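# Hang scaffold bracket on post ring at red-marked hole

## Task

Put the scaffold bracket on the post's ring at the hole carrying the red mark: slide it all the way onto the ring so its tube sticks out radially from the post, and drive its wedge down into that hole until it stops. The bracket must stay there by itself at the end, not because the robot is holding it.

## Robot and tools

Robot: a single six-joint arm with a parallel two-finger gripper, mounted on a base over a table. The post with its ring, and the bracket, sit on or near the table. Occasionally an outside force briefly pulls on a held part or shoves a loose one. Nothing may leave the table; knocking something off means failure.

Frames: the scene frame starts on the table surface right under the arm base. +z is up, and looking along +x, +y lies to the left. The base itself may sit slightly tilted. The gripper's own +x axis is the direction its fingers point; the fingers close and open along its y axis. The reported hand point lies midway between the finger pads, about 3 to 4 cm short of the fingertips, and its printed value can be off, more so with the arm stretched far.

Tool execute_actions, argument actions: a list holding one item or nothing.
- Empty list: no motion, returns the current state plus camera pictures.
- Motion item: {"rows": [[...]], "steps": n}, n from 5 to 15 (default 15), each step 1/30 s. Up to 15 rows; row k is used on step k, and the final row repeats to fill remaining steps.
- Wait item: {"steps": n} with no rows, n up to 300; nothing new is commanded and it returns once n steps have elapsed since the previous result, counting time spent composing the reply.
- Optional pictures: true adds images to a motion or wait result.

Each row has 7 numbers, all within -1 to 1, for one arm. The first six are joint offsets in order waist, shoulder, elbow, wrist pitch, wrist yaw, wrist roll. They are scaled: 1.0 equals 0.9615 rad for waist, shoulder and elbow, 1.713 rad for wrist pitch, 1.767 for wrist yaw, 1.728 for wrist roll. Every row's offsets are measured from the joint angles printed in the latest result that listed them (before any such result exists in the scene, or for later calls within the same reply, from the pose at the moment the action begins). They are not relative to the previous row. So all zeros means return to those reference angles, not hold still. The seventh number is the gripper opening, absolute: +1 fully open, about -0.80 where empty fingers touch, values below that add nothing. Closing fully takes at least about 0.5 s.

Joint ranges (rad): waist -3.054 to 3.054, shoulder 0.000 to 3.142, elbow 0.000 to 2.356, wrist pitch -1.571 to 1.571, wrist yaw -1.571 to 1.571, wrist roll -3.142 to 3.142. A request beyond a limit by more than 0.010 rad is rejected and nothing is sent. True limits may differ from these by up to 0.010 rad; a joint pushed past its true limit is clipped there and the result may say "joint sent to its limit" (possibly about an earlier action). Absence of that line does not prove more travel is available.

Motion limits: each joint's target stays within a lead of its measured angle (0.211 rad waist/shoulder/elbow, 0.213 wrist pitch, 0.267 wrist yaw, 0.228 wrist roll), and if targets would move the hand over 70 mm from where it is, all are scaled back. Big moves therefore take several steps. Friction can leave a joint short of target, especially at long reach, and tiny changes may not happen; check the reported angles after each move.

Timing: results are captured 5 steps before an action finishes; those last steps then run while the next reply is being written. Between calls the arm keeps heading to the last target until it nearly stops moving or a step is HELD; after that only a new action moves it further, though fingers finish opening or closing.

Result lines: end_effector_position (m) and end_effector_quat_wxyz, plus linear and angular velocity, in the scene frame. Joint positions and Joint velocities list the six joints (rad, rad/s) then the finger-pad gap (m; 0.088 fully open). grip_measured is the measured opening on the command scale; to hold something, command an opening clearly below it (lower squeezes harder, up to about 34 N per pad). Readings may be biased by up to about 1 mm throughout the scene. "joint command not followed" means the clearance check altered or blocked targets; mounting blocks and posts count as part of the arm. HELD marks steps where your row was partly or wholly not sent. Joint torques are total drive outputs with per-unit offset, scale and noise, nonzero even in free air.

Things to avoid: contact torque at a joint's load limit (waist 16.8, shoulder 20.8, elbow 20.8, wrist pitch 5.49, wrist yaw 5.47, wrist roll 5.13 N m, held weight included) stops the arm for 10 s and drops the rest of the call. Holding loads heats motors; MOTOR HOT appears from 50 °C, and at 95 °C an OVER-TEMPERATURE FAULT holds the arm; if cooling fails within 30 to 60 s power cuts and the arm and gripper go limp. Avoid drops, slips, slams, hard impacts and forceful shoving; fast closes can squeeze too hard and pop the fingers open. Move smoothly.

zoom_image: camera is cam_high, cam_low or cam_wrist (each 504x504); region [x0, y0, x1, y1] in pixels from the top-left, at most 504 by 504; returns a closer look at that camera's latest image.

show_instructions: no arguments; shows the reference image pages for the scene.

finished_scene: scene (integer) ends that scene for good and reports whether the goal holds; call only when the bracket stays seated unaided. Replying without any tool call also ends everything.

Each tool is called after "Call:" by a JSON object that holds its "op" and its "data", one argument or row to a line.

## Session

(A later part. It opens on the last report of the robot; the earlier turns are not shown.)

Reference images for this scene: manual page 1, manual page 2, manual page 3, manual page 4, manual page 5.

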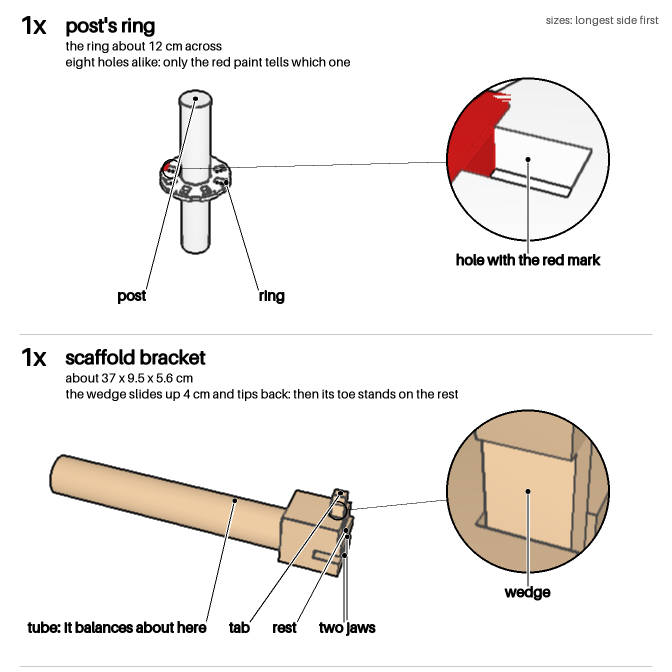

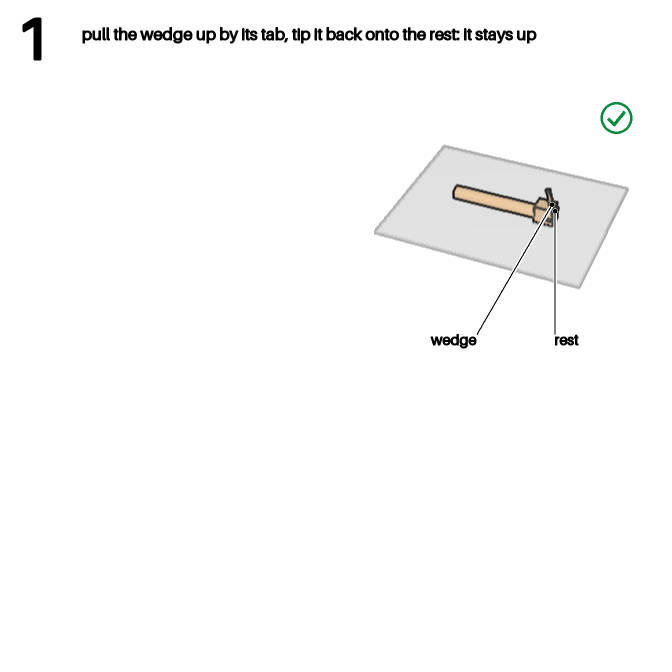

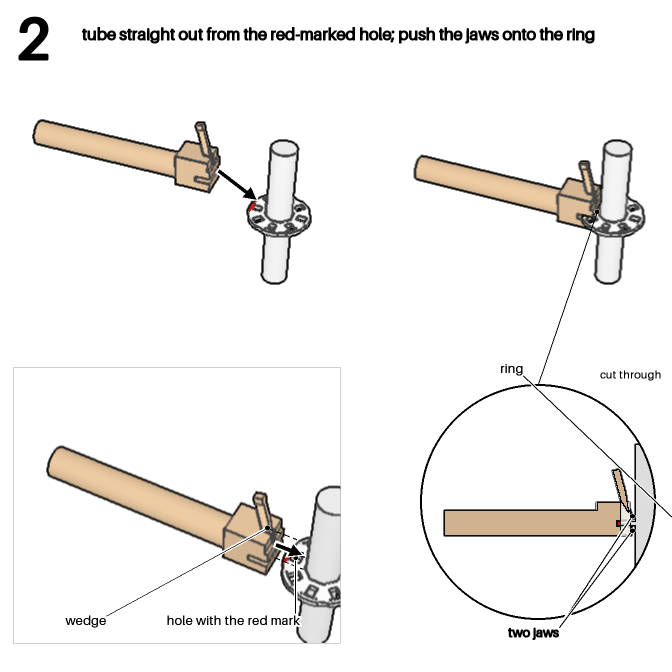

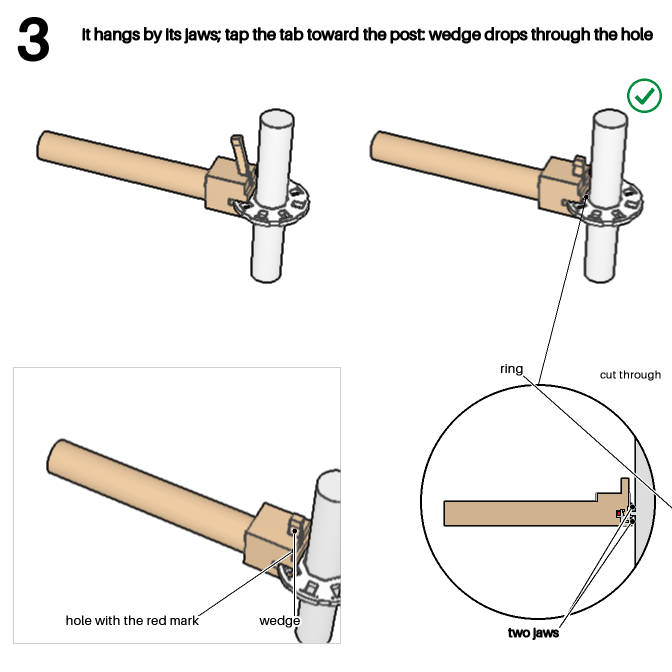

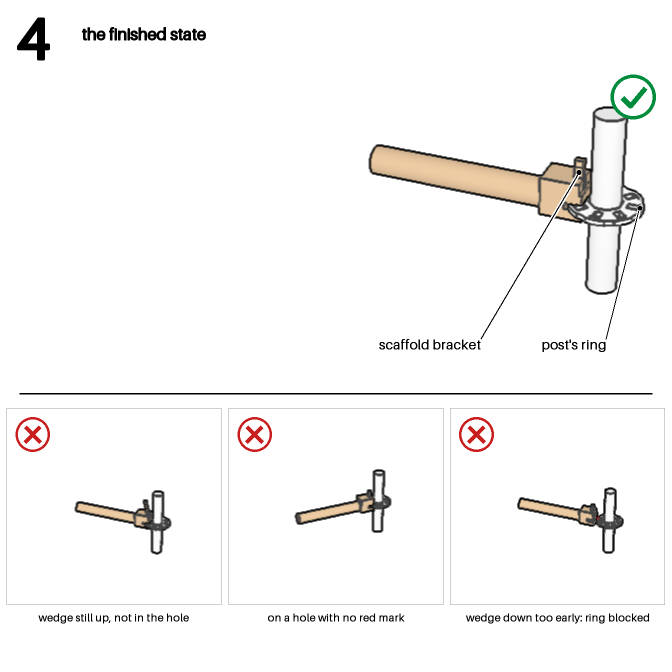

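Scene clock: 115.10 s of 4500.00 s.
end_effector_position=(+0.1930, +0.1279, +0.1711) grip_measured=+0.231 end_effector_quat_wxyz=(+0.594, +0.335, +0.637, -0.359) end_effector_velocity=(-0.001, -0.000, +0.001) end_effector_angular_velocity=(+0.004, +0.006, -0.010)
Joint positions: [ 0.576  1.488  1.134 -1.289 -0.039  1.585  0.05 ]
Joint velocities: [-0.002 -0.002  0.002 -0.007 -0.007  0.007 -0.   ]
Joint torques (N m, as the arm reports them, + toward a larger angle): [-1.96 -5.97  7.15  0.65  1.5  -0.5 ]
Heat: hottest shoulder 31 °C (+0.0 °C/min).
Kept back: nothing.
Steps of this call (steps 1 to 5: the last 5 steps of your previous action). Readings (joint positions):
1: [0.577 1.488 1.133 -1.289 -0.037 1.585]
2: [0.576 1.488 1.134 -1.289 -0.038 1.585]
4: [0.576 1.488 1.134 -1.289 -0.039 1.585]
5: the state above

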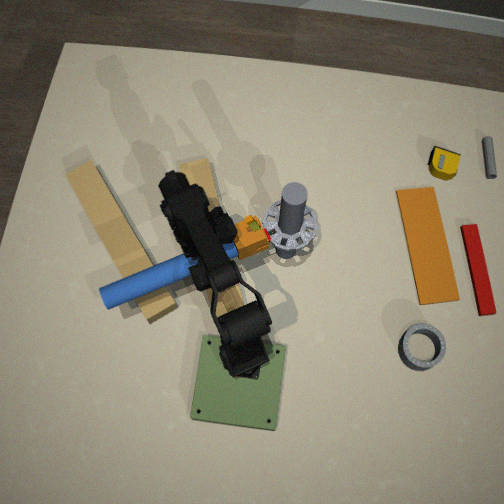

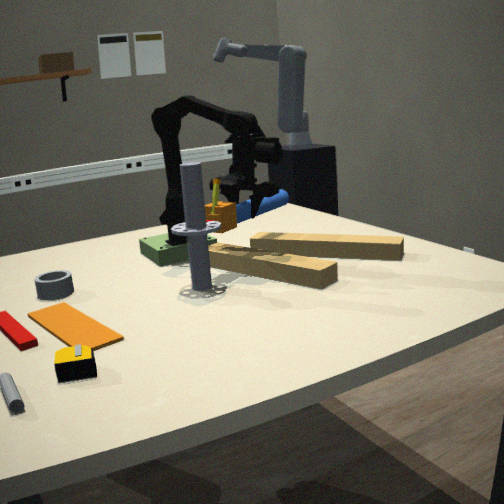

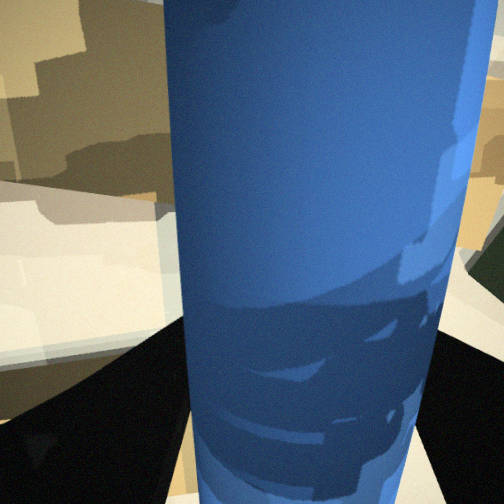

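Call:
{"op": "execute_actions", "data": {
  "actions": [
    {"rows": [[0.06,0,0.01,0,0.005,0.06,-1]], "steps": 12}
  ]
}}

Call:
{"op": "execute_actions", "data": {
  "actions": [
    {"rows": [[0.225,0.05,0.0,0.05,0,0.09,-1],[0.225,0.1,-0.02,0.1,0,0.09,-1],[0.225,0.13,-0.03,0.15,0,0.09,-1],[0.225,0.13,-0.03,0.18,0,0.09,-1]], "steps": 15}
  ]
}}

Call:
{"op": "execute_actions", "data": {
  "actions": [],
  "pictures": true
}}

Call:
{"op": "zoom_image", "data": {
  "camera": "cam_low",
  "region": [150, 150, 310, 310]
}}

Scene clock: 117.60 s of 4500.00 s.
end_effector_position=(+0.1880, +0.1376, +0.1706) grip_measured=+0.231 end_effector_quat_wxyz=(+0.592, +0.345, +0.625, -0.374) end_effector_velocity=(-0.011, +0.006, +0.000) end_effector_angular_velocity=(-0.025, +0.012, -0.043)
Joint positions: [ 0.629  1.491  1.136 -1.285 -0.028  1.677  0.05 ]
Joint velocities: [ 0.051 -0.002 -0.002 -0.022  0.007  0.095 -0.   ]
Joint torques (N m, as the arm reports them, + toward a larger angle): [-0.1  -5.88  5.25  0.01 -0.03  0.06]
Heat: hottest elbow 32 °C (+1.0 °C/min).
Steps of this call (steps 1 to 15: the robot went on to your last target; steps 16 to 68: nothing new was sent; steps 69 to 75: the first 7 steps of this action). Readings (joint positions):
69: [0.582 1.488 1.136 -1.289 -0.031 1.597]
70: [0.595 1.489 1.136 -1.286 -0.020 1.625]
72: [0.615 1.490 1.136 -1.285 -0.021 1.658]
75: the state above

Scene clock: 118.10 s of 4500.00 s.
end_effector_position=(+0.1873, +0.2141, +0.1282) grip_measured=+0.231 end_effector_quat_wxyz=(+0.615, +0.360, +0.625, -0.319) end_effector_velocity=(+0.040, +0.013, -0.012) end_effector_angular_velocity=(+0.092, -0.170, -0.076)
Joint positions: [ 0.85   1.627  1.098 -1.001 -0.033  1.835  0.05 ]
Joint velocities: [-0.037  0.002 -0.056  0.242  0.066  0.037 -0.   ]
Joint torques (N m, as the arm reports them, + toward a larger angle): [-0.36 -8.06  5.69  1.21  0.1   0.04]
Heat: hottest elbow 32 °C (+1.0 °C/min).
Steps of this call (steps 1 to 5: the last 5 steps of your previous action; steps 6 to 15: the first 10 steps of this action, its rows measured from where the robot was after step 5). Readings (joint positions):
5: [0.630 1.491 1.136 -1.285 -0.028 1.685]
6: [0.649 1.498 1.135 -1.280 -0.014 1.720]
7: [0.697 1.511 1.132 -1.251 -0.005 1.767]
9: [0.787 1.558 1.121 -1.114 -0.030 1.801]
13: [0.850 1.626 1.107 -1.010 -0.040 1.828]
15: the state above

Scene clock: 118.27 s of 4500.00 s.
end_effector_position=(+0.1909, +0.2168, +0.1283) grip_measured=+0.231 end_effector_quat_wxyz=(+0.616, +0.368, +0.622, -0.313) end_effector_velocity=(-0.002, -0.001, -0.000) end_effector_angular_velocity=(-0.000, +0.011, -0.009)
Joint positions: [ 0.848  1.627  1.097 -0.98  -0.032  1.838  0.05 ]
Joint velocities: [-0.002 -0.002 -0.002 -0.007 -0.007  0.007 -0.   ]
Joint torques (N m, as the arm reports them, + toward a larger angle): [-0.14 -7.83  5.33  0.69  0.12  0.03]
Heat: hottest elbow 32 °C (+1.0 °C/min).
Kept back: nothing.
Steps of this call (steps 1 to 5: the last 5 steps of your previous action). Readings (joint positions):
1: [0.849 1.627 1.097 -0.993 -0.032 1.836]
2: [0.848 1.627 1.097 -0.985 -0.032 1.836]
4: [0.848 1.627 1.097 -0.980 -0.032 1.837]
5: the state above

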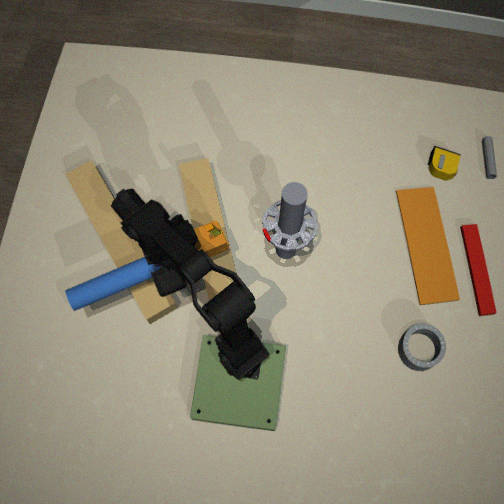

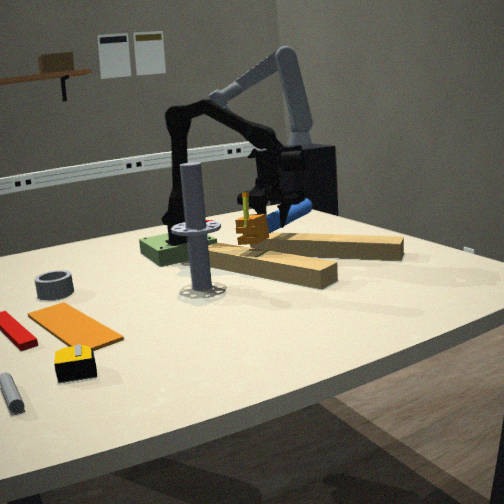

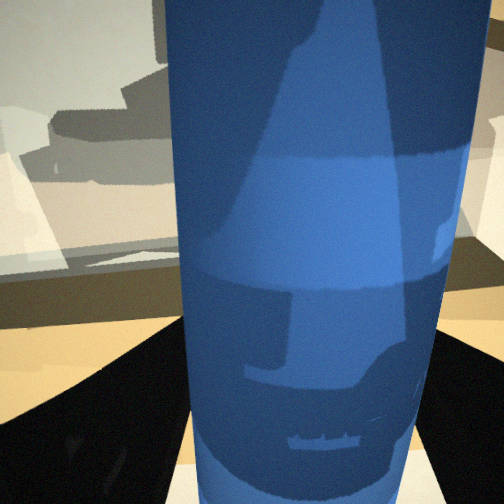

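Region (150, 150, 310, 310) of cam_low's 504x504 image, scaled by 3.150, with more detail than that image has.

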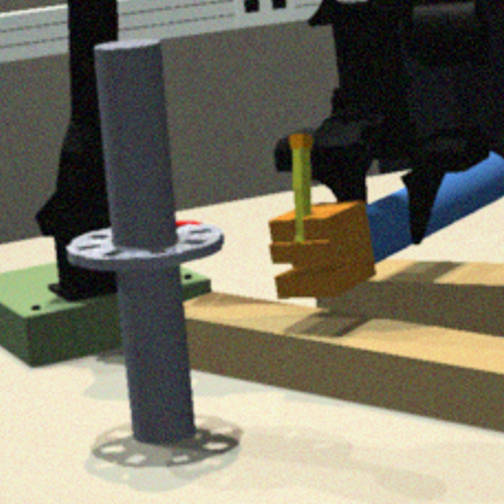

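Call:
{"op": "zoom_image", "data": {
  "camera": "cam_low",
  "region": [220, 190, 280, 250]
}}

Call:
{"op": "execute_actions", "data": {
  "actions": [
    {"rows": [[0.005,0.126,0.005,0.004,0,-0.07,-1]], "steps": 15}
  ]
}}

Region (220, 190, 280, 250) of cam_low's 504x504 image, scaled by 8.400, with more detail than that image has.

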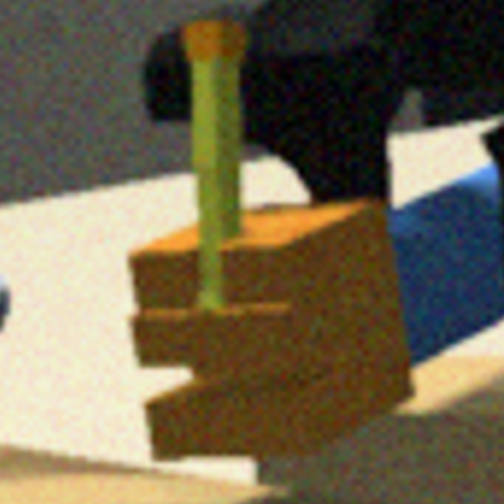

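Scene clock: 118.73 s of 4500.00 s.
end_effector_position=(+0.1881, +0.2145, +0.0964) grip_measured=+0.231 end_effector_quat_wxyz=(+0.624, +0.295, +0.650, -0.318) end_effector_velocity=(-0.002, -0.001, +0.002) end_effector_angular_velocity=(+0.006, +0.008, +0.063)
Joint positions: [ 0.85   1.746  1.097 -0.975 -0.032  1.729  0.05 ]
Joint velocities: [-0.002 -0.007 -0.002 -0.007 -0.007 -0.066  0.   ]
Joint torques (N m, as the arm reports them, + toward a larger angle): [ 0.19 -6.92  4.54  0.5  -0.05 -0.27]
Heat: hottest elbow 32 °C (+1.0 °C/min).
Steps of this call (steps 1 to 4: the robot went on to your last target; steps 5 to 14: the first 10 steps of this action). Readings (joint positions):
5: [0.848 1.643 1.097 -0.981 -0.032 1.819]
6: [0.848 1.662 1.101 -0.977 -0.032 1.783]
8: [0.849 1.714 1.101 -0.966 -0.032 1.747]
12: [0.850 1.746 1.097 -0.975 -0.032 1.732]
14: the state above

Call:
{"op": "execute_actions", "data": {
  "actions": [
    {"rows": [[0,0,0,0,0,0,0.55]], "steps": 15}
  ]
}}

Call:
{"op": "execute_actions", "data": {
  "actions": [
    {"steps": 8}
  ]
}}

Call:
{"op": "execute_actions", "data": {
  "actions": [
    {"rows": [[0,0,0,0,0,0,0.1],[0,0,0,0,0,0,0.1],[0,0,0,0,0,0,-0.3],[0,0,0,0,0,0,-0.3],[0,0,0,0,0,0,-0.3],[0,0,0,0,0,0,-0.6],[0,0,0,0,0,0,-0.6],[0,0,0,0,0,0,-1]], "steps": 15}
  ]
}}

Call:
{"op": "execute_actions", "data": {
  "actions": [
    {"steps": 8}
  ],
  "pictures": true
}}

Scene clock: 120.43 s of 4500.00 s.
end_effector_position=(+0.1883, +0.2146, +0.0964) grip_measured=+0.240 end_effector_quat_wxyz=(+0.625, +0.294, +0.650, -0.316) end_effector_velocity=(-0.001, -0.000, -0.001) end_effector_angular_velocity=(+0.004, +0.003, -0.054)
Joint positions: [ 0.85   1.746  1.097 -0.975 -0.031  1.725  0.051]
Joint velocities: [-0.002 -0.002 -0.007  0.007 -0.007  0.051  0.043]
Joint torques (N m, as the arm reports them, + toward a larger angle): [-0.14 -7.12  4.13  0.38 -0.04  0.04]
Heat: hottest shoulder 31 °C (+0.0 °C/min).
Steps of this call (steps 1 to 5: the last 5 steps of your previous action; steps 6 to 15: the robot went on to your last target; steps 16 to 41: nothing new was sent; steps 42 to 51: the first 10 steps of this action). Readings (joint positions):
42: [0.850 1.746 1.097 -0.975 -0.031 1.724]
43: [0.850 1.746 1.097 -0.975 -0.031 1.724]
45: [0.850 1.746 1.097 -0.975 -0.031 1.724]
49: [0.850 1.746 1.097 -0.975 -0.031 1.724]
51: the state above

Scene clock: 120.70 s of 4500.00 s.
end_effector_position=(+0.1883, +0.2146, +0.0964) grip_measured=+0.547 end_effector_quat_wxyz=(+0.625, +0.295, +0.650, -0.317) end_effector_velocity=(-0.002, -0.001, +0.000) end_effector_angular_velocity=(-0.001, +0.010, -0.010)
Joint positions: [ 0.85   1.746  1.097 -0.975 -0.031  1.727  0.066]
Joint velocities: [-0.002 -0.002 -0.002 -0.007 -0.007  0.007  0.   ]
Joint torques (N m, as the arm reports them, + toward a larger angle): [-0.07 -7.1   4.08  0.38 -0.04  0.05]
Heat: hottest shoulder 31 °C (+0.0 °C/min).
Kept back: nothing.
Steps of this call (steps 1 to 5: the last 5 steps of your previous action; steps 6 to 8: the robot went on to your last target). Readings (joint positions):
1: [0.850 1.746 1.097 -0.975 -0.031 1.727]
2: [0.850 1.746 1.097 -0.975 -0.031 1.727]
4: [0.850 1.746 1.097 -0.975 -0.031 1.727]
8: the state above

Scene clock: 121.03 s of 4500.00 s.
end_effector_position=(+0.1882, +0.2146, +0.0964) grip_measured=+0.230 end_effector_quat_wxyz=(+0.624, +0.295, +0.650, -0.317) end_effector_velocity=(-0.004, -0.004, +0.000) end_effector_angular_velocity=(-0.011, +0.020, +0.004)
Joint positions: [ 0.85   1.746  1.097 -0.975 -0.032  1.727  0.05 ]
Joint velocities: [-0.002 -0.002 -0.002 -0.022 -0.007 -0.007 -0.   ]
Joint torques (N m, as the arm reports them, + toward a larger angle): [-0.1  -7.13  4.11  0.37 -0.03  0.  ]
Heat: hottest shoulder 31 °C (+0.0 °C/min).
Steps of this call (steps 1 to 10: the first 10 steps of this action). Readings (joint positions):
1: [0.850 1.746 1.097 -0.975 -0.031 1.727]
2: [0.850 1.746 1.097 -0.975 -0.031 1.727]
4: [0.850 1.746 1.097 -0.975 -0.032 1.727]
8: [0.850 1.746 1.097 -0.975 -0.032 1.727]
10: the state above

Scene clock: 121.30 s of 4500.00 s.
end_effector_position=(+0.1882, +0.2146, +0.0964) grip_measured=+0.230 end_effector_quat_wxyz=(+0.624, +0.295, +0.650, -0.317) end_effector_velocity=(-0.005, -0.001, -0.002) end_effector_angular_velocity=(+0.002, +0.028, +0.004)
Joint positions: [ 0.85   1.746  1.097 -0.975 -0.032  1.727  0.05 ]
Joint velocities: [-0.002  0.002 -0.007 -0.007 -0.022 -0.007  0.   ]
Joint torques (N m, as the arm reports them, + toward a larger angle): [-0.08 -7.1   4.09  0.39 -0.01  0.  ]
Heat: hottest shoulder 31 °C (+0.0 °C/min).
Kept back: nothing.
Steps of this call (steps 1 to 5: the last 5 steps of your previous action; steps 6 to 8: the robot went on to your last target). Readings (joint positions):
1: [0.850 1.746 1.097 -0.975 -0.032 1.727]
2: [0.850 1.746 1.097 -0.975 -0.032 1.727]
4: [0.850 1.746 1.097 -0.975 -0.032 1.727]
8: the state above

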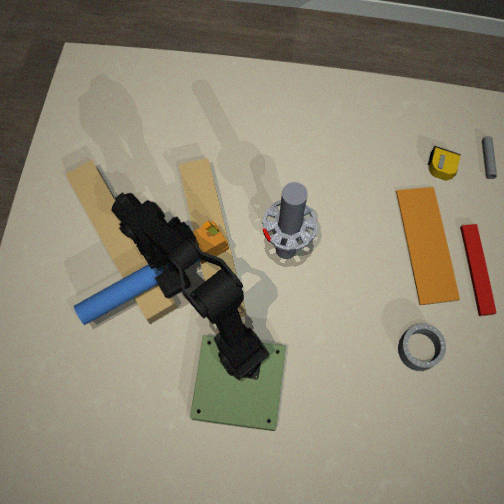

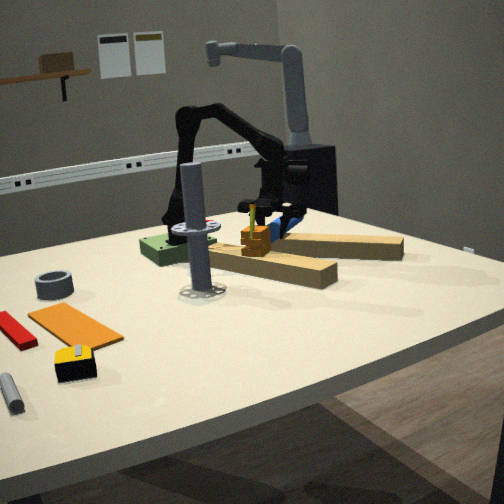

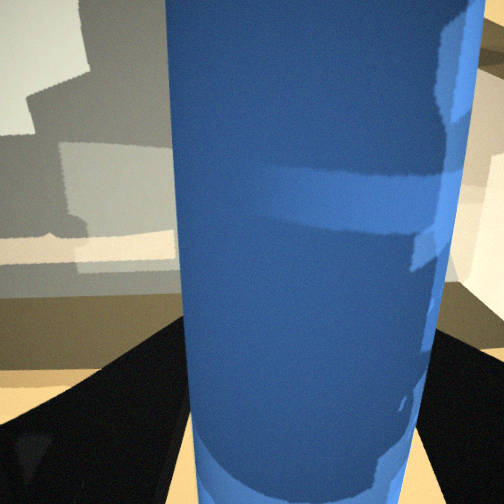

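Call:
{"op": "execute_actions", "data": {
  "actions": [
    {"rows": [[0,-0.1,0.03,-0.07,0,0,-1],[0,-0.2,0.06,-0.14,0,0,-1],[0,-0.28,0.078,-0.2,0,0,-1]], "steps": 15}
  ]
}}

Call:
{"op": "execute_actions", "data": {
  "actions": [
    {"rows": [[-0.06,-0.005,0.012,-0.005,0,-0.01,-1],[-0.12,-0.005,0.012,-0.005,0,-0.02,-1],[-0.18,-0.005,0.012,-0.005,0,-0.03,-1],[-0.228,-0.005,0.012,-0.005,0,-0.036,-1]], "steps": 15}
  ]
}}

Call:
{"op": "execute_actions", "data": {
  "actions": [],
  "pictures": true
}}

Call:
{"op": "zoom_image", "data": {
  "camera": "cam_low",
  "region": [190, 180, 250, 240]
}}

Call:
{"op": "zoom_image", "data": {
  "camera": "cam_high",
  "region": [207, 165, 337, 295]
}}

Scene clock: 122.03 s of 4500.00 s.
end_effector_position=(+0.1565, +0.1805, +0.1792) grip_measured=+0.230 end_effector_quat_wxyz=(+0.626, +0.299, +0.649, -0.312) end_effector_velocity=(-0.033, -0.038, +0.008) end_effector_angular_velocity=(-0.162, +0.138, +0.004)
Joint positions: [ 0.85   1.485  1.166 -1.291 -0.032  1.726  0.05 ]
Joint velocities: [-0.002 -0.017  0.012 -0.242  0.007 -0.007 -0.   ]
Joint torques (N m, as the arm reports them, + toward a larger angle): [-0.06 -6.06  4.92 -0.22 -0.03  0.01]
Heat: hottest shoulder 31 °C (+0.0 °C/min).
Steps of this call (steps 1 to 12: the robot went on to your last target; steps 13 to 22: the first 10 steps of this action). Readings (joint positions):
13: [0.850 1.735 1.100 -0.982 -0.032 1.727]
14: [0.850 1.714 1.105 -1.024 -0.032 1.726]
16: [0.850 1.634 1.115 -1.164 -0.032 1.726]
20: [0.850 1.495 1.157 -1.278 -0.032 1.726]
22: the state above

Scene clock: 122.53 s of 4500.00 s.
end_effector_position=(+0.1872, +0.1375, +0.1784) grip_measured=+0.230 end_effector_quat_wxyz=(+0.595, +0.341, +0.626, -0.371) end_effector_velocity=(-0.008, +0.008, +0.000) end_effector_angular_velocity=(+0.078, +0.062, +0.063)
Joint positions: [ 0.632  1.486  1.163 -1.316 -0.026  1.67   0.05 ]
Joint velocities: [-0.012 -0.002 -0.002 -0.007 -0.095 -0.081 -0.   ]
Joint torques (N m, as the arm reports them, + toward a larger angle): [ 0.08 -6.05  5.49  0.07 -0.17 -0.08]
Heat: hottest shoulder 31 °C (+0.0 °C/min).
Steps of this call (steps 1 to 5: the last 5 steps of your previous action; steps 6 to 15: the first 10 steps of this action, its rows measured from where the robot was after step 5). Readings (joint positions):
5: [0.850 1.486 1.163 -1.312 -0.032 1.726]
6: [0.846 1.486 1.163 -1.312 -0.035 1.723]
7: [0.828 1.486 1.163 -1.312 -0.041 1.714]
9: [0.755 1.486 1.163 -1.313 -0.044 1.691]
13: [0.638 1.486 1.163 -1.315 -0.023 1.674]
15: the state above

Scene clock: 122.70 s of 4500.00 s.
end_effector_position=(+0.1868, +0.1382, +0.1784) grip_measured=+0.230 end_effector_quat_wxyz=(+0.594, +0.341, +0.629, -0.369) end_effector_velocity=(-0.001, -0.003, -0.000) end_effector_angular_velocity=(-0.009, +0.002, +0.020)
Joint positions: [ 0.632  1.486  1.163 -1.316 -0.031  1.666  0.05 ]
Joint velocities: [-0.002 -0.002 -0.002 -0.007  0.007 -0.022 -0.   ]
Joint torques (N m, as the arm reports them, + toward a larger angle): [-0.07 -6.04  5.5   0.05 -0.04 -0.05]
Heat: hottest shoulder 31 °C (+0.0 °C/min).
Kept back: nothing.
Steps of this call (steps 1 to 5: the last 5 steps of your previous action). Readings (joint positions):
1: [0.632 1.486 1.163 -1.316 -0.029 1.668]
2: [0.632 1.486 1.163 -1.316 -0.031 1.667]
4: [0.632 1.486 1.163 -1.316 -0.031 1.667]
5: the state above

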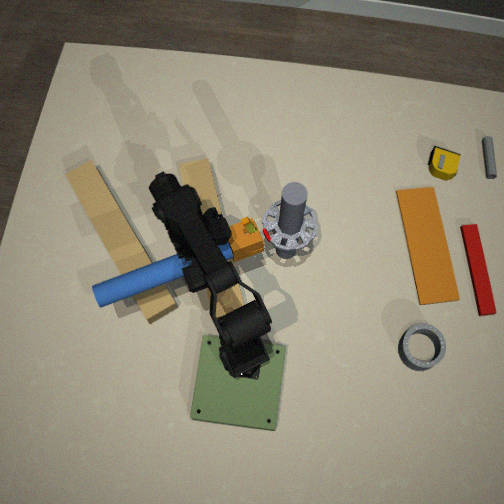

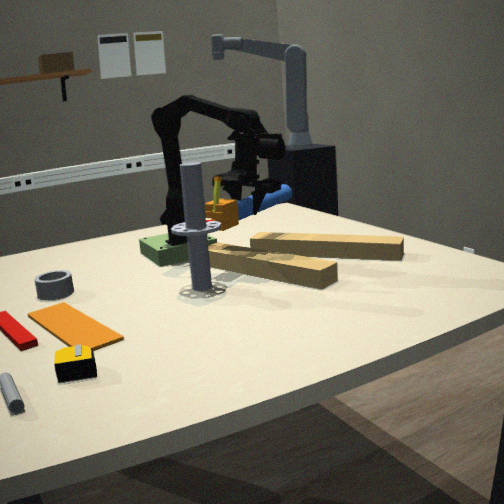

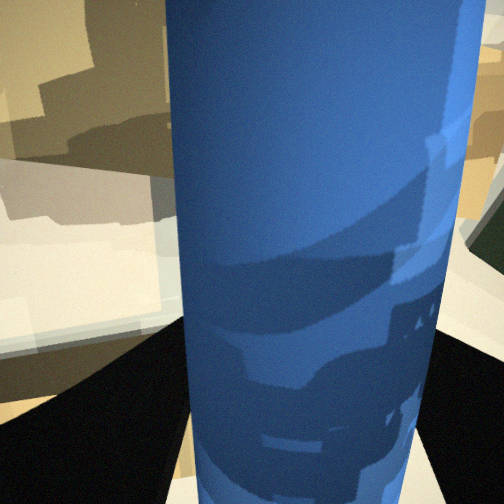

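Region (190, 180, 250, 240) of cam_low's 504x504 image, scaled by 8.400, with more detail than that image has.

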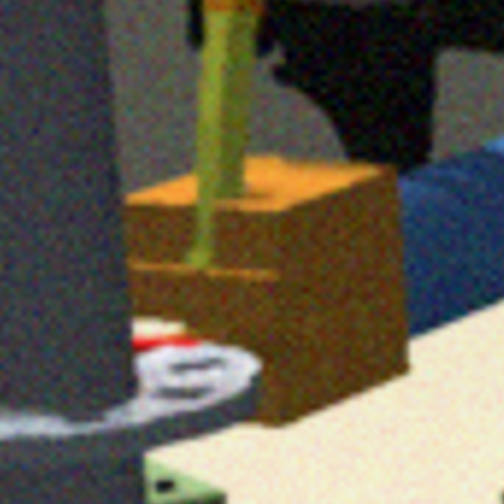

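Region (207, 165, 337, 295) of cam_high's 504x504 image, scaled by 3.877, with more detail than that image has.

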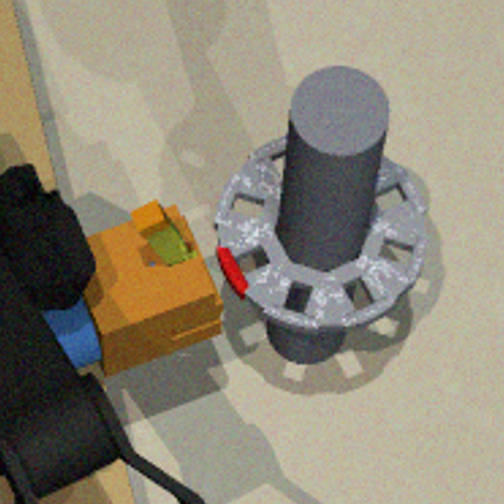

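Call:
{"op": "execute_actions", "data": {
  "actions": [
    {"rows": [[-0.008,-0.005,0.012,0.02,0.008,-0.0045,-1],[-0.016,-0.005,0.012,0.02,0.008,-0.009,-1],[-0.024,-0.005,0.012,0.02,0.008,-0.0135,-1],[-0.032,-0.005,0.012,0.02,0.008,-0.018,-1],[-0.04,-0.005,0.012,0.02,0.008,-0.0225,-1],[-0.048,-0.005,0.012,0.02,0.008,-0.027,-1],[-0.056,-0.005,0.012,0.02,0.008,-0.0315,-1],[-0.064,-0.005,0.012,0.02,0.008,-0.036,-1],[-0.072,-0.005,0.012,0.02,0.008,-0.0405,-1],[-0.08,-0.005,0.012,0.02,0.008,-0.045,-1]], "steps": 15}
  ]
}}

Call:
{"op": "execute_actions", "data": {
  "actions": [],
  "pictures": true
}}

Call:
{"op": "zoom_image", "data": {
  "camera": "cam_low",
  "region": [190, 180, 250, 240]
}}

Call:
{"op": "zoom_image", "data": {
  "camera": "cam_high",
  "region": [207, 165, 337, 295]
}}

Scene clock: 130.97 s of 4500.00 s.
end_effector_position=(+0.2008, +0.1299, +0.1780) grip_measured=+0.230 end_effector_quat_wxyz=(+0.601, +0.350, +0.622, -0.359) end_effector_velocity=(+0.029, -0.049, +0.000) end_effector_angular_velocity=(+0.001, +0.003, +0.010)
Joint positions: [ 0.576  1.487  1.163 -1.285 -0.022  1.609  0.05 ]
Joint velocities: [-0.232 -0.002 -0.002 -0.007  0.007 -0.242 -0.   ]
Joint torques (N m, as the arm reports them, + toward a larger angle): [-0.35 -6.12  5.54  0.58  0.18 -0.07]
Heat: hottest shoulder 31 °C (+0.0 °C/min).
Steps of this call (steps 1 to 15: the robot went on to your last target; steps 16 to 238: nothing new was sent; steps 239 to 248: the first 10 steps of this action). Readings (joint positions):
239: [0.632 1.487 1.163 -1.315 -0.031 1.665]
240: [0.630 1.487 1.163 -1.308 -0.031 1.662]
242: [0.621 1.487 1.163 -1.289 -0.027 1.651]
246: [0.591 1.487 1.163 -1.285 -0.023 1.624]
248: the state above

Scene clock: 131.13 s of 4500.00 s.
end_effector_position=(+0.2034, +0.1261, +0.1780) grip_measured=+0.230 end_effector_quat_wxyz=(+0.602, +0.351, +0.621, -0.360) end_effector_velocity=(+0.002, -0.002, -0.000) end_effector_angular_velocity=(+0.011, -0.003, +0.019)
Joint positions: [ 0.558  1.487  1.163 -1.284 -0.02   1.593  0.05 ]
Joint velocities: [-0.017 -0.002 -0.002  0.007 -0.007 -0.037  0.   ]
Joint torques (N m, as the arm reports them, + toward a larger angle): [-0.23 -6.16  5.6   0.54  0.08 -0.07]
Heat: hottest elbow 32 °C (+2.0 °C/min).
Kept back: nothing.
Steps of this call (steps 1 to 5: the last 5 steps of your previous action). Readings (joint positions):
1: [0.569 1.487 1.163 -1.284 -0.021 1.603]
2: [0.564 1.487 1.163 -1.284 -0.020 1.599]
4: [0.559 1.487 1.163 -1.284 -0.020 1.595]
5: the state above

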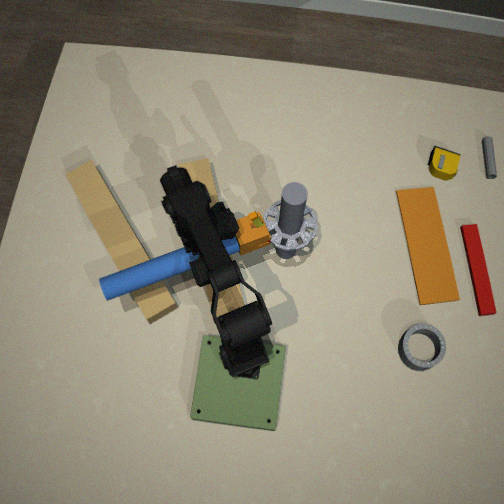

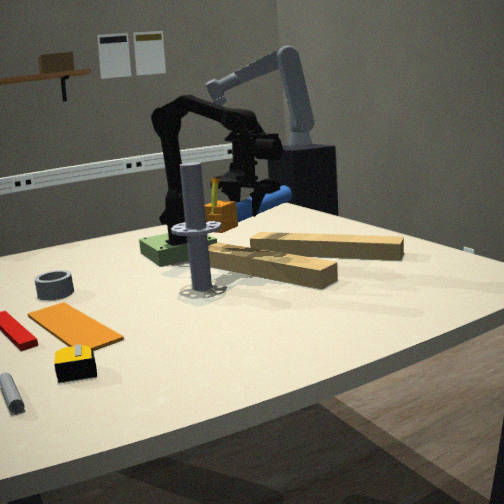

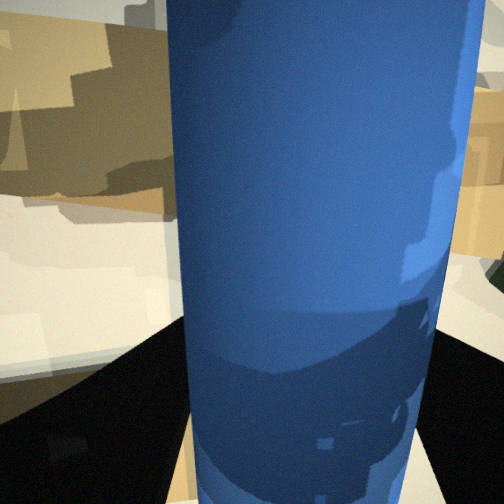

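Region (190, 180, 250, 240) of cam_low's 504x504 image, scaled by 8.400, with more detail than that image has.

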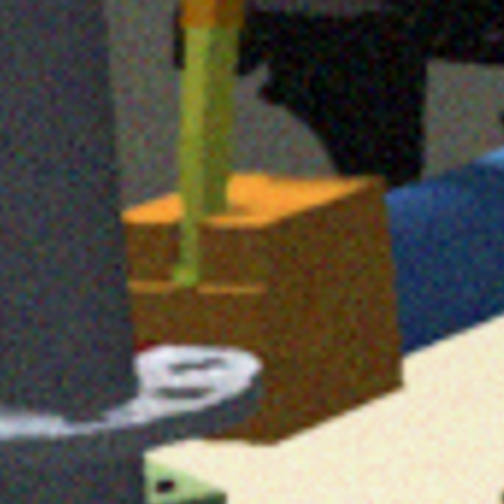

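Region (207, 165, 337, 295) of cam_high's 504x504 image, scaled by 3.877, with more detail than that image has.

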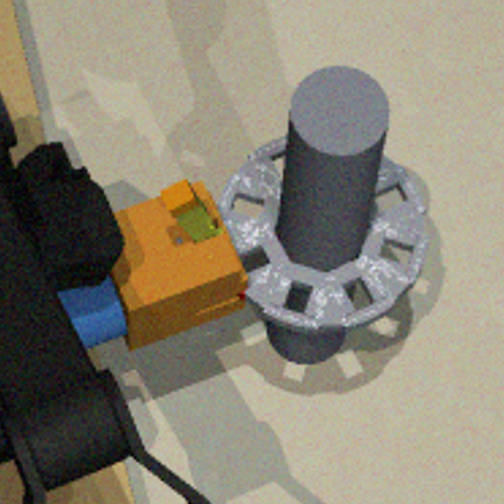

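Call:
{"op": "execute_actions", "data": {
  "actions": [
    {"rows": [[-0.01,-0.01,0.01,0,0.008,-0.0055,-1],[-0.02,-0.015,0.01,0,0.008,-0.011,-1],[-0.03,-0.02,0.01,0,0.008,-0.0165,-1],[-0.04,-0.025,0.01,0,0.008,-0.022,-1],[-0.05,-0.03,0.01,0,0.008,-0.0275,-1],[-0.06,-0.03,0.01,0,0.008,-0.033,-1],[-0.07,-0.03,0.01,0,0.008,-0.0385,-1],[-0.08,-0.03,0.01,0,0.008,-0.044,-1],[-0.09,-0.03,0.01,0,0.008,-0.0495,-1],[-0.1,-0.03,0.01,0,0.008,-0.055,-1],[-0.11,-0.03,0.01,0,0.008,-0.0605,-1],[-0.12,-0.03,0.01,0,0.008,-0.066,-1],[-0.128,-0.03,0.01,0,0.008,-0.071,-1]], "steps": 15}
  ]
}}

Call:
{"op": "execute_actions", "data": {
  "actions": [],
  "pictures": true
}}

Call:
{"op": "zoom_image", "data": {
  "camera": "cam_low",
  "region": [150, 150, 310, 310]
}}

Call:
{"op": "zoom_image", "data": {
  "camera": "cam_high",
  "region": [207, 165, 337, 295]
}}

Scene clock: 132.00 s of 4500.00 s.
end_effector_position=(+0.2104, +0.1126, +0.1798) grip_measured=+0.230 end_effector_quat_wxyz=(+0.603, +0.351, +0.622, -0.355) end_effector_velocity=(+0.008, -0.036, +0.008) end_effector_angular_velocity=(+0.080, +0.037, +0.086)
Joint positions: [ 0.494  1.479  1.163 -1.286 -0.022  1.522  0.05 ]
Joint velocities: [-0.198 -0.037 -0.002 -0.037 -0.081 -0.286 -0.001]
Joint torques (N m, as the arm reports them, + toward a larger angle): [-1.35 -7.5   5.47  0.63  0.74 -0.06]
Heat: hottest elbow 32 °C (+2.0 °C/min).
Steps of this call (steps 1 to 16: the robot went on to your last target; steps 17 to 26: the first 10 steps of this action). Readings (joint positions):
17: [0.557 1.487 1.163 -1.284 -0.020 1.590]
18: [0.555 1.487 1.163 -1.284 -0.018 1.586]
20: [0.544 1.487 1.163 -1.284 -0.015 1.574]
24: [0.508 1.481 1.163 -1.283 -0.017 1.540]
26: the state above

Scene clock: 132.17 s of 4500.00 s.
end_effector_position=(+0.2137, +0.1052, +0.1802) grip_measured=+0.230 end_effector_quat_wxyz=(+0.602, +0.351, +0.624, -0.352) end_effector_velocity=(-0.004, -0.003, +0.000) end_effector_angular_velocity=(+0.093, +0.066, +0.008)
Joint positions: [ 0.458  1.477  1.163 -1.288 -0.026  1.482  0.05 ]
Joint velocities: [-0.071 -0.002 -0.002 -0.022 -0.11  -0.081 -0.001]
Joint torques (N m, as the arm reports them, + toward a larger angle): [-1.5  -7.76  5.44  0.78  0.97 -0.06]
Heat: hottest elbow 32 °C (+2.0 °C/min).
Kept back: nothing.
Steps of this call (steps 1 to 5: the last 5 steps of your previous action). Readings (joint positions):
1: [0.487 1.478 1.163 -1.288 -0.024 1.513]
2: [0.479 1.477 1.163 -1.289 -0.025 1.503]
4: [0.463 1.477 1.163 -1.289 -0.024 1.486]
5: the state above

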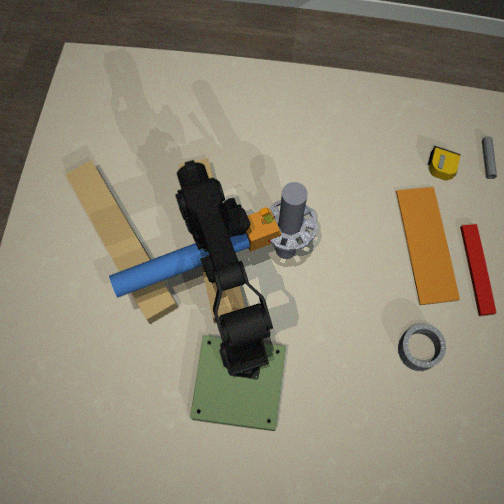

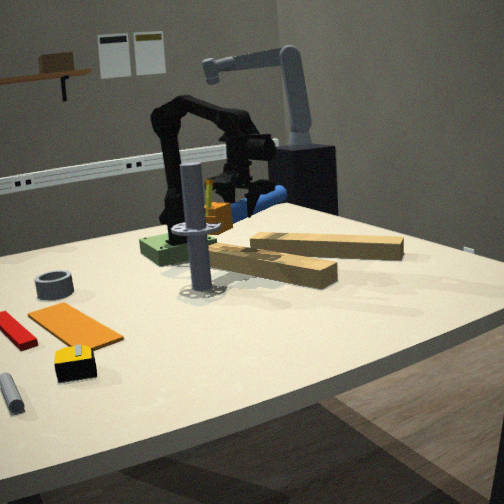

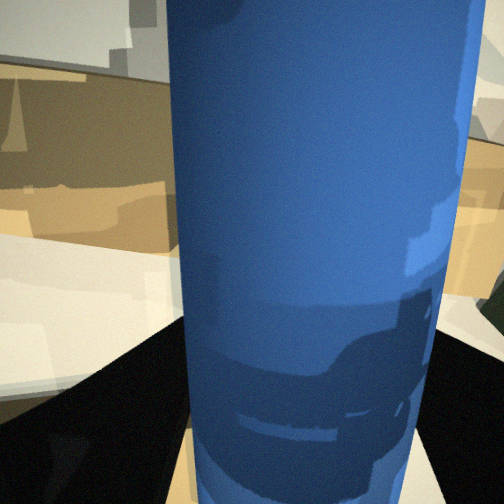

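Region (150, 150, 310, 310) of cam_low's 504x504 image, scaled by 3.150, with more detail than that image has.

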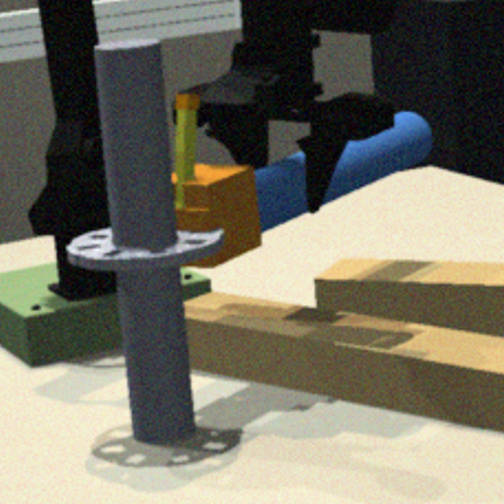

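Region (207, 165, 337, 295) of cam_high's 504x504 image, scaled by 3.877, with more detail than that image has.

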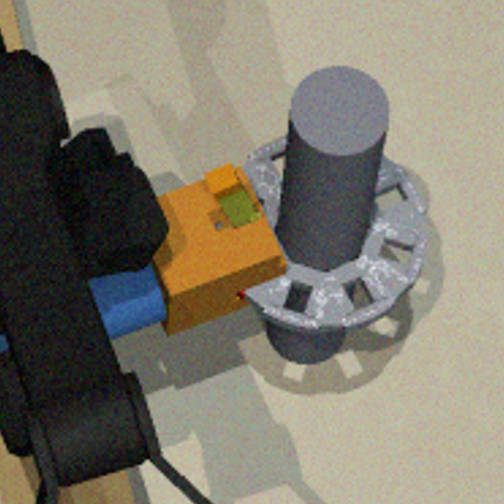

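Call:
{"op": "execute_actions", "data": {
  "actions": [
    {"rows": [[-0.005,-0.012,-0.012,0,0.008,0,-1],[-0.005,-0.02,-0.02,0,0.008,0,-1],[-0.005,-0.027,-0.027,0,0.008,0,-1],[-0.005,-0.033,-0.032,0,0.008,0,-1],[-0.005,-0.039,-0.037,0,0.008,0,-1],[-0.005,-0.045,-0.042,0,0.008,0,-1]], "steps": 12}
  ]
}}

Call:
{"op": "execute_actions", "data": {
  "actions": [
    {"steps": 6}
  ]
}}

Scene clock: 132.97 s of 4500.00 s.
end_effector_position=(+0.2085, +0.1024, +0.1772) grip_measured=+0.230 end_effector_quat_wxyz=(+0.606, +0.346, +0.625, -0.351) end_effector_velocity=(-0.037, -0.033, -0.011) end_effector_angular_velocity=(-0.096, +0.045, -0.096)
Joint positions: [ 0.461  1.457  1.133 -1.281 -0.019  1.474  0.05 ]
Joint velocities: [-0.017 -0.115 -0.144 -0.051  0.066  0.081 -0.001]
Joint torques (N m, as the arm reports them, + toward a larger angle): [-0.88 -6.94  4.5  -0.04  0.24  0.17]
Heat: hottest shoulder 31 °C (+1.0 °C/min).
Steps of this call (steps 1 to 17: the robot went on to your last target; steps 18 to 24: the first 7 steps of this action). Readings (joint positions):
18: [0.456 1.477 1.161 -1.288 -0.028 1.480]
19: [0.458 1.477 1.158 -1.287 -0.026 1.479]
21: [0.461 1.470 1.149 -1.283 -0.021 1.475]
24: the state above

Scene clock: 133.17 s of 4500.00 s.
end_effector_position=(+0.2059, +0.1008, +0.1763) grip_measured=+0.230 end_effector_quat_wxyz=(+0.604, +0.346, +0.625, -0.354) end_effector_velocity=(-0.003, -0.002, +0.001) end_effector_angular_velocity=(+0.006, +0.005, -0.000)
Joint positions: [ 0.459  1.45   1.123 -1.283 -0.019  1.478  0.05 ]
Joint velocities: [-0.007 -0.012 -0.007 -0.007 -0.007 -0.007 -0.   ]
Joint torques (N m, as the arm reports them, + toward a larger angle): [-0.71 -6.98  4.45  0.09  0.33  0.14]
Heat: hottest shoulder 31 °C (+1.0 °C/min).
Kept back: nothing.
Steps of this call (steps 1 to 5: the last 5 steps of your previous action; step 6: the robot went on to your last target). Readings (joint positions):
1: [0.461 1.454 1.129 -1.283 -0.019 1.476]
2: [0.460 1.452 1.126 -1.283 -0.018 1.476]
4: [0.460 1.451 1.124 -1.283 -0.018 1.477]
6: the state above

Call:
{"op": "execute_actions", "data": {
  "actions": [
    {"rows": [[-0.005,-0.012,0.008,-0.006,0.008,0,-1],[-0.005,-0.02,0.008,-0.012,0.008,0,-1],[-0.005,-0.027,0.008,-0.018,0.008,0,-1],[-0.005,-0.033,0.008,-0.023,0.008,0,-1],[-0.005,-0.038,0.008,-0.027,0.008,0,-1]], "steps": 12}
  ]
}}

Call:
{"op": "execute_actions", "data": {
  "actions": [
    {"steps": 6}
  ],
  "pictures": true
}}

Call:
{"op": "zoom_image", "data": {
  "camera": "cam_low",
  "region": [150, 150, 310, 310]
}}

Call:
{"op": "zoom_image", "data": {
  "camera": "cam_high",
  "region": [207, 165, 337, 295]
}}

Scene clock: 133.77 s of 4500.00 s.
end_effector_position=(+0.1991, +0.0970, +0.1791) grip_measured=+0.230 end_effector_quat_wxyz=(+0.601, +0.338, +0.629, -0.359) end_effector_velocity=(-0.013, -0.012, +0.016) end_effector_angular_velocity=(-0.001, -0.014, -0.009)
Joint positions: [ 0.459  1.437  1.122 -1.316 -0.016  1.473  0.05 ]
Joint velocities: [-0.017 -0.081 -0.002 -0.066  0.007 -0.007 -0.   ]
Joint torques (N m, as the arm reports them, + toward a larger angle): [-0.52 -7.17  5.26  0.    0.45  0.16]
Heat: hottest shoulder 31 °C (+1.0 °C/min).
Steps of this call (steps 1 to 11: the robot went on to your last target; steps 12 to 18: the first 7 steps of this action). Readings (joint positions):
12: [0.459 1.450 1.123 -1.283 -0.019 1.478]
13: [0.459 1.449 1.123 -1.284 -0.019 1.477]
15: [0.459 1.446 1.123 -1.298 -0.018 1.474]
18: the state above

Scene clock: 133.97 s of 4500.00 s.
end_effector_position=(+0.1979, +0.0962, +0.1800) grip_measured=+0.230 end_effector_quat_wxyz=(+0.601, +0.337, +0.629, -0.360) end_effector_velocity=(-0.005, -0.002, +0.000) end_effector_angular_velocity=(-0.003, +0.023, -0.010)
Joint positions: [ 0.459  1.433  1.122 -1.323 -0.015  1.473  0.05 ]
Joint velocities: [-0.002 -0.002 -0.002 -0.022 -0.007  0.007 -0.   ]
Joint torques (N m, as the arm reports them, + toward a larger angle): [-0.36 -7.33  5.31 -0.04  0.39  0.11]
Heat: hottest shoulder 31 °C (+1.0 °C/min).
Kept back: nothing.
Steps of this call (steps 1 to 5: the last 5 steps of your previous action; step 6: the robot went on to your last target). Readings (joint positions):
1: [0.459 1.435 1.122 -1.318 -0.016 1.473]
2: [0.459 1.434 1.122 -1.319 -0.016 1.473]
4: [0.459 1.433 1.122 -1.322 -0.015 1.473]
6: the state above

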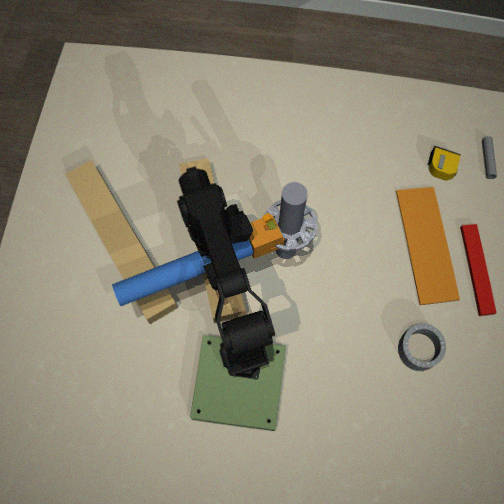

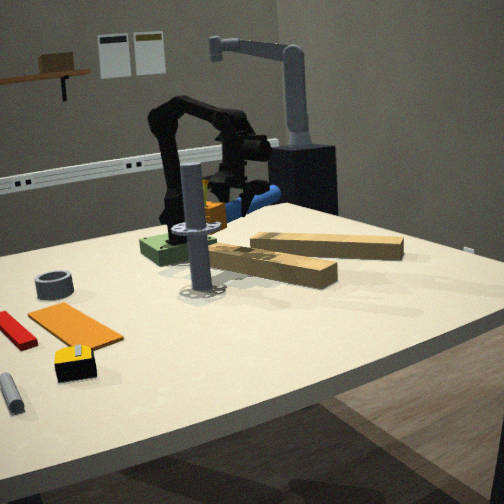

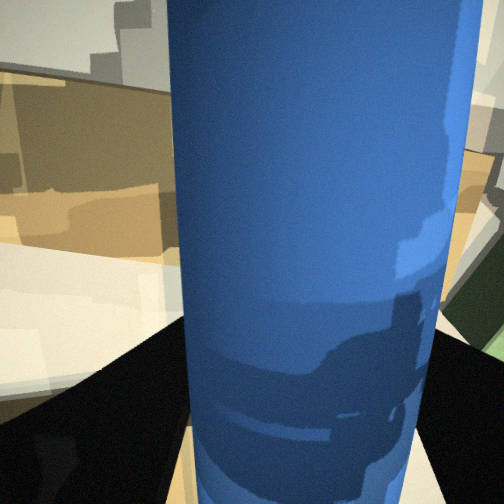

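Region (150, 150, 310, 310) of cam_low's 504x504 image, scaled by 3.150, with more detail than that image has.

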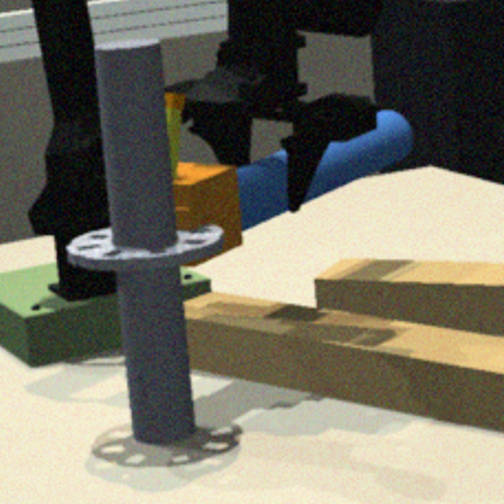

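Region (207, 165, 337, 295) of cam_high's 504x504 image, scaled by 3.877, with more detail than that image has.

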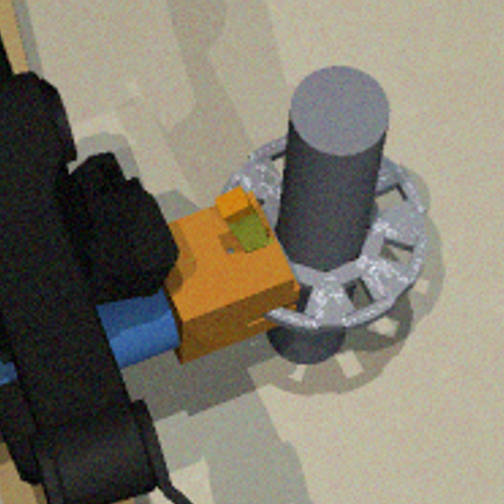

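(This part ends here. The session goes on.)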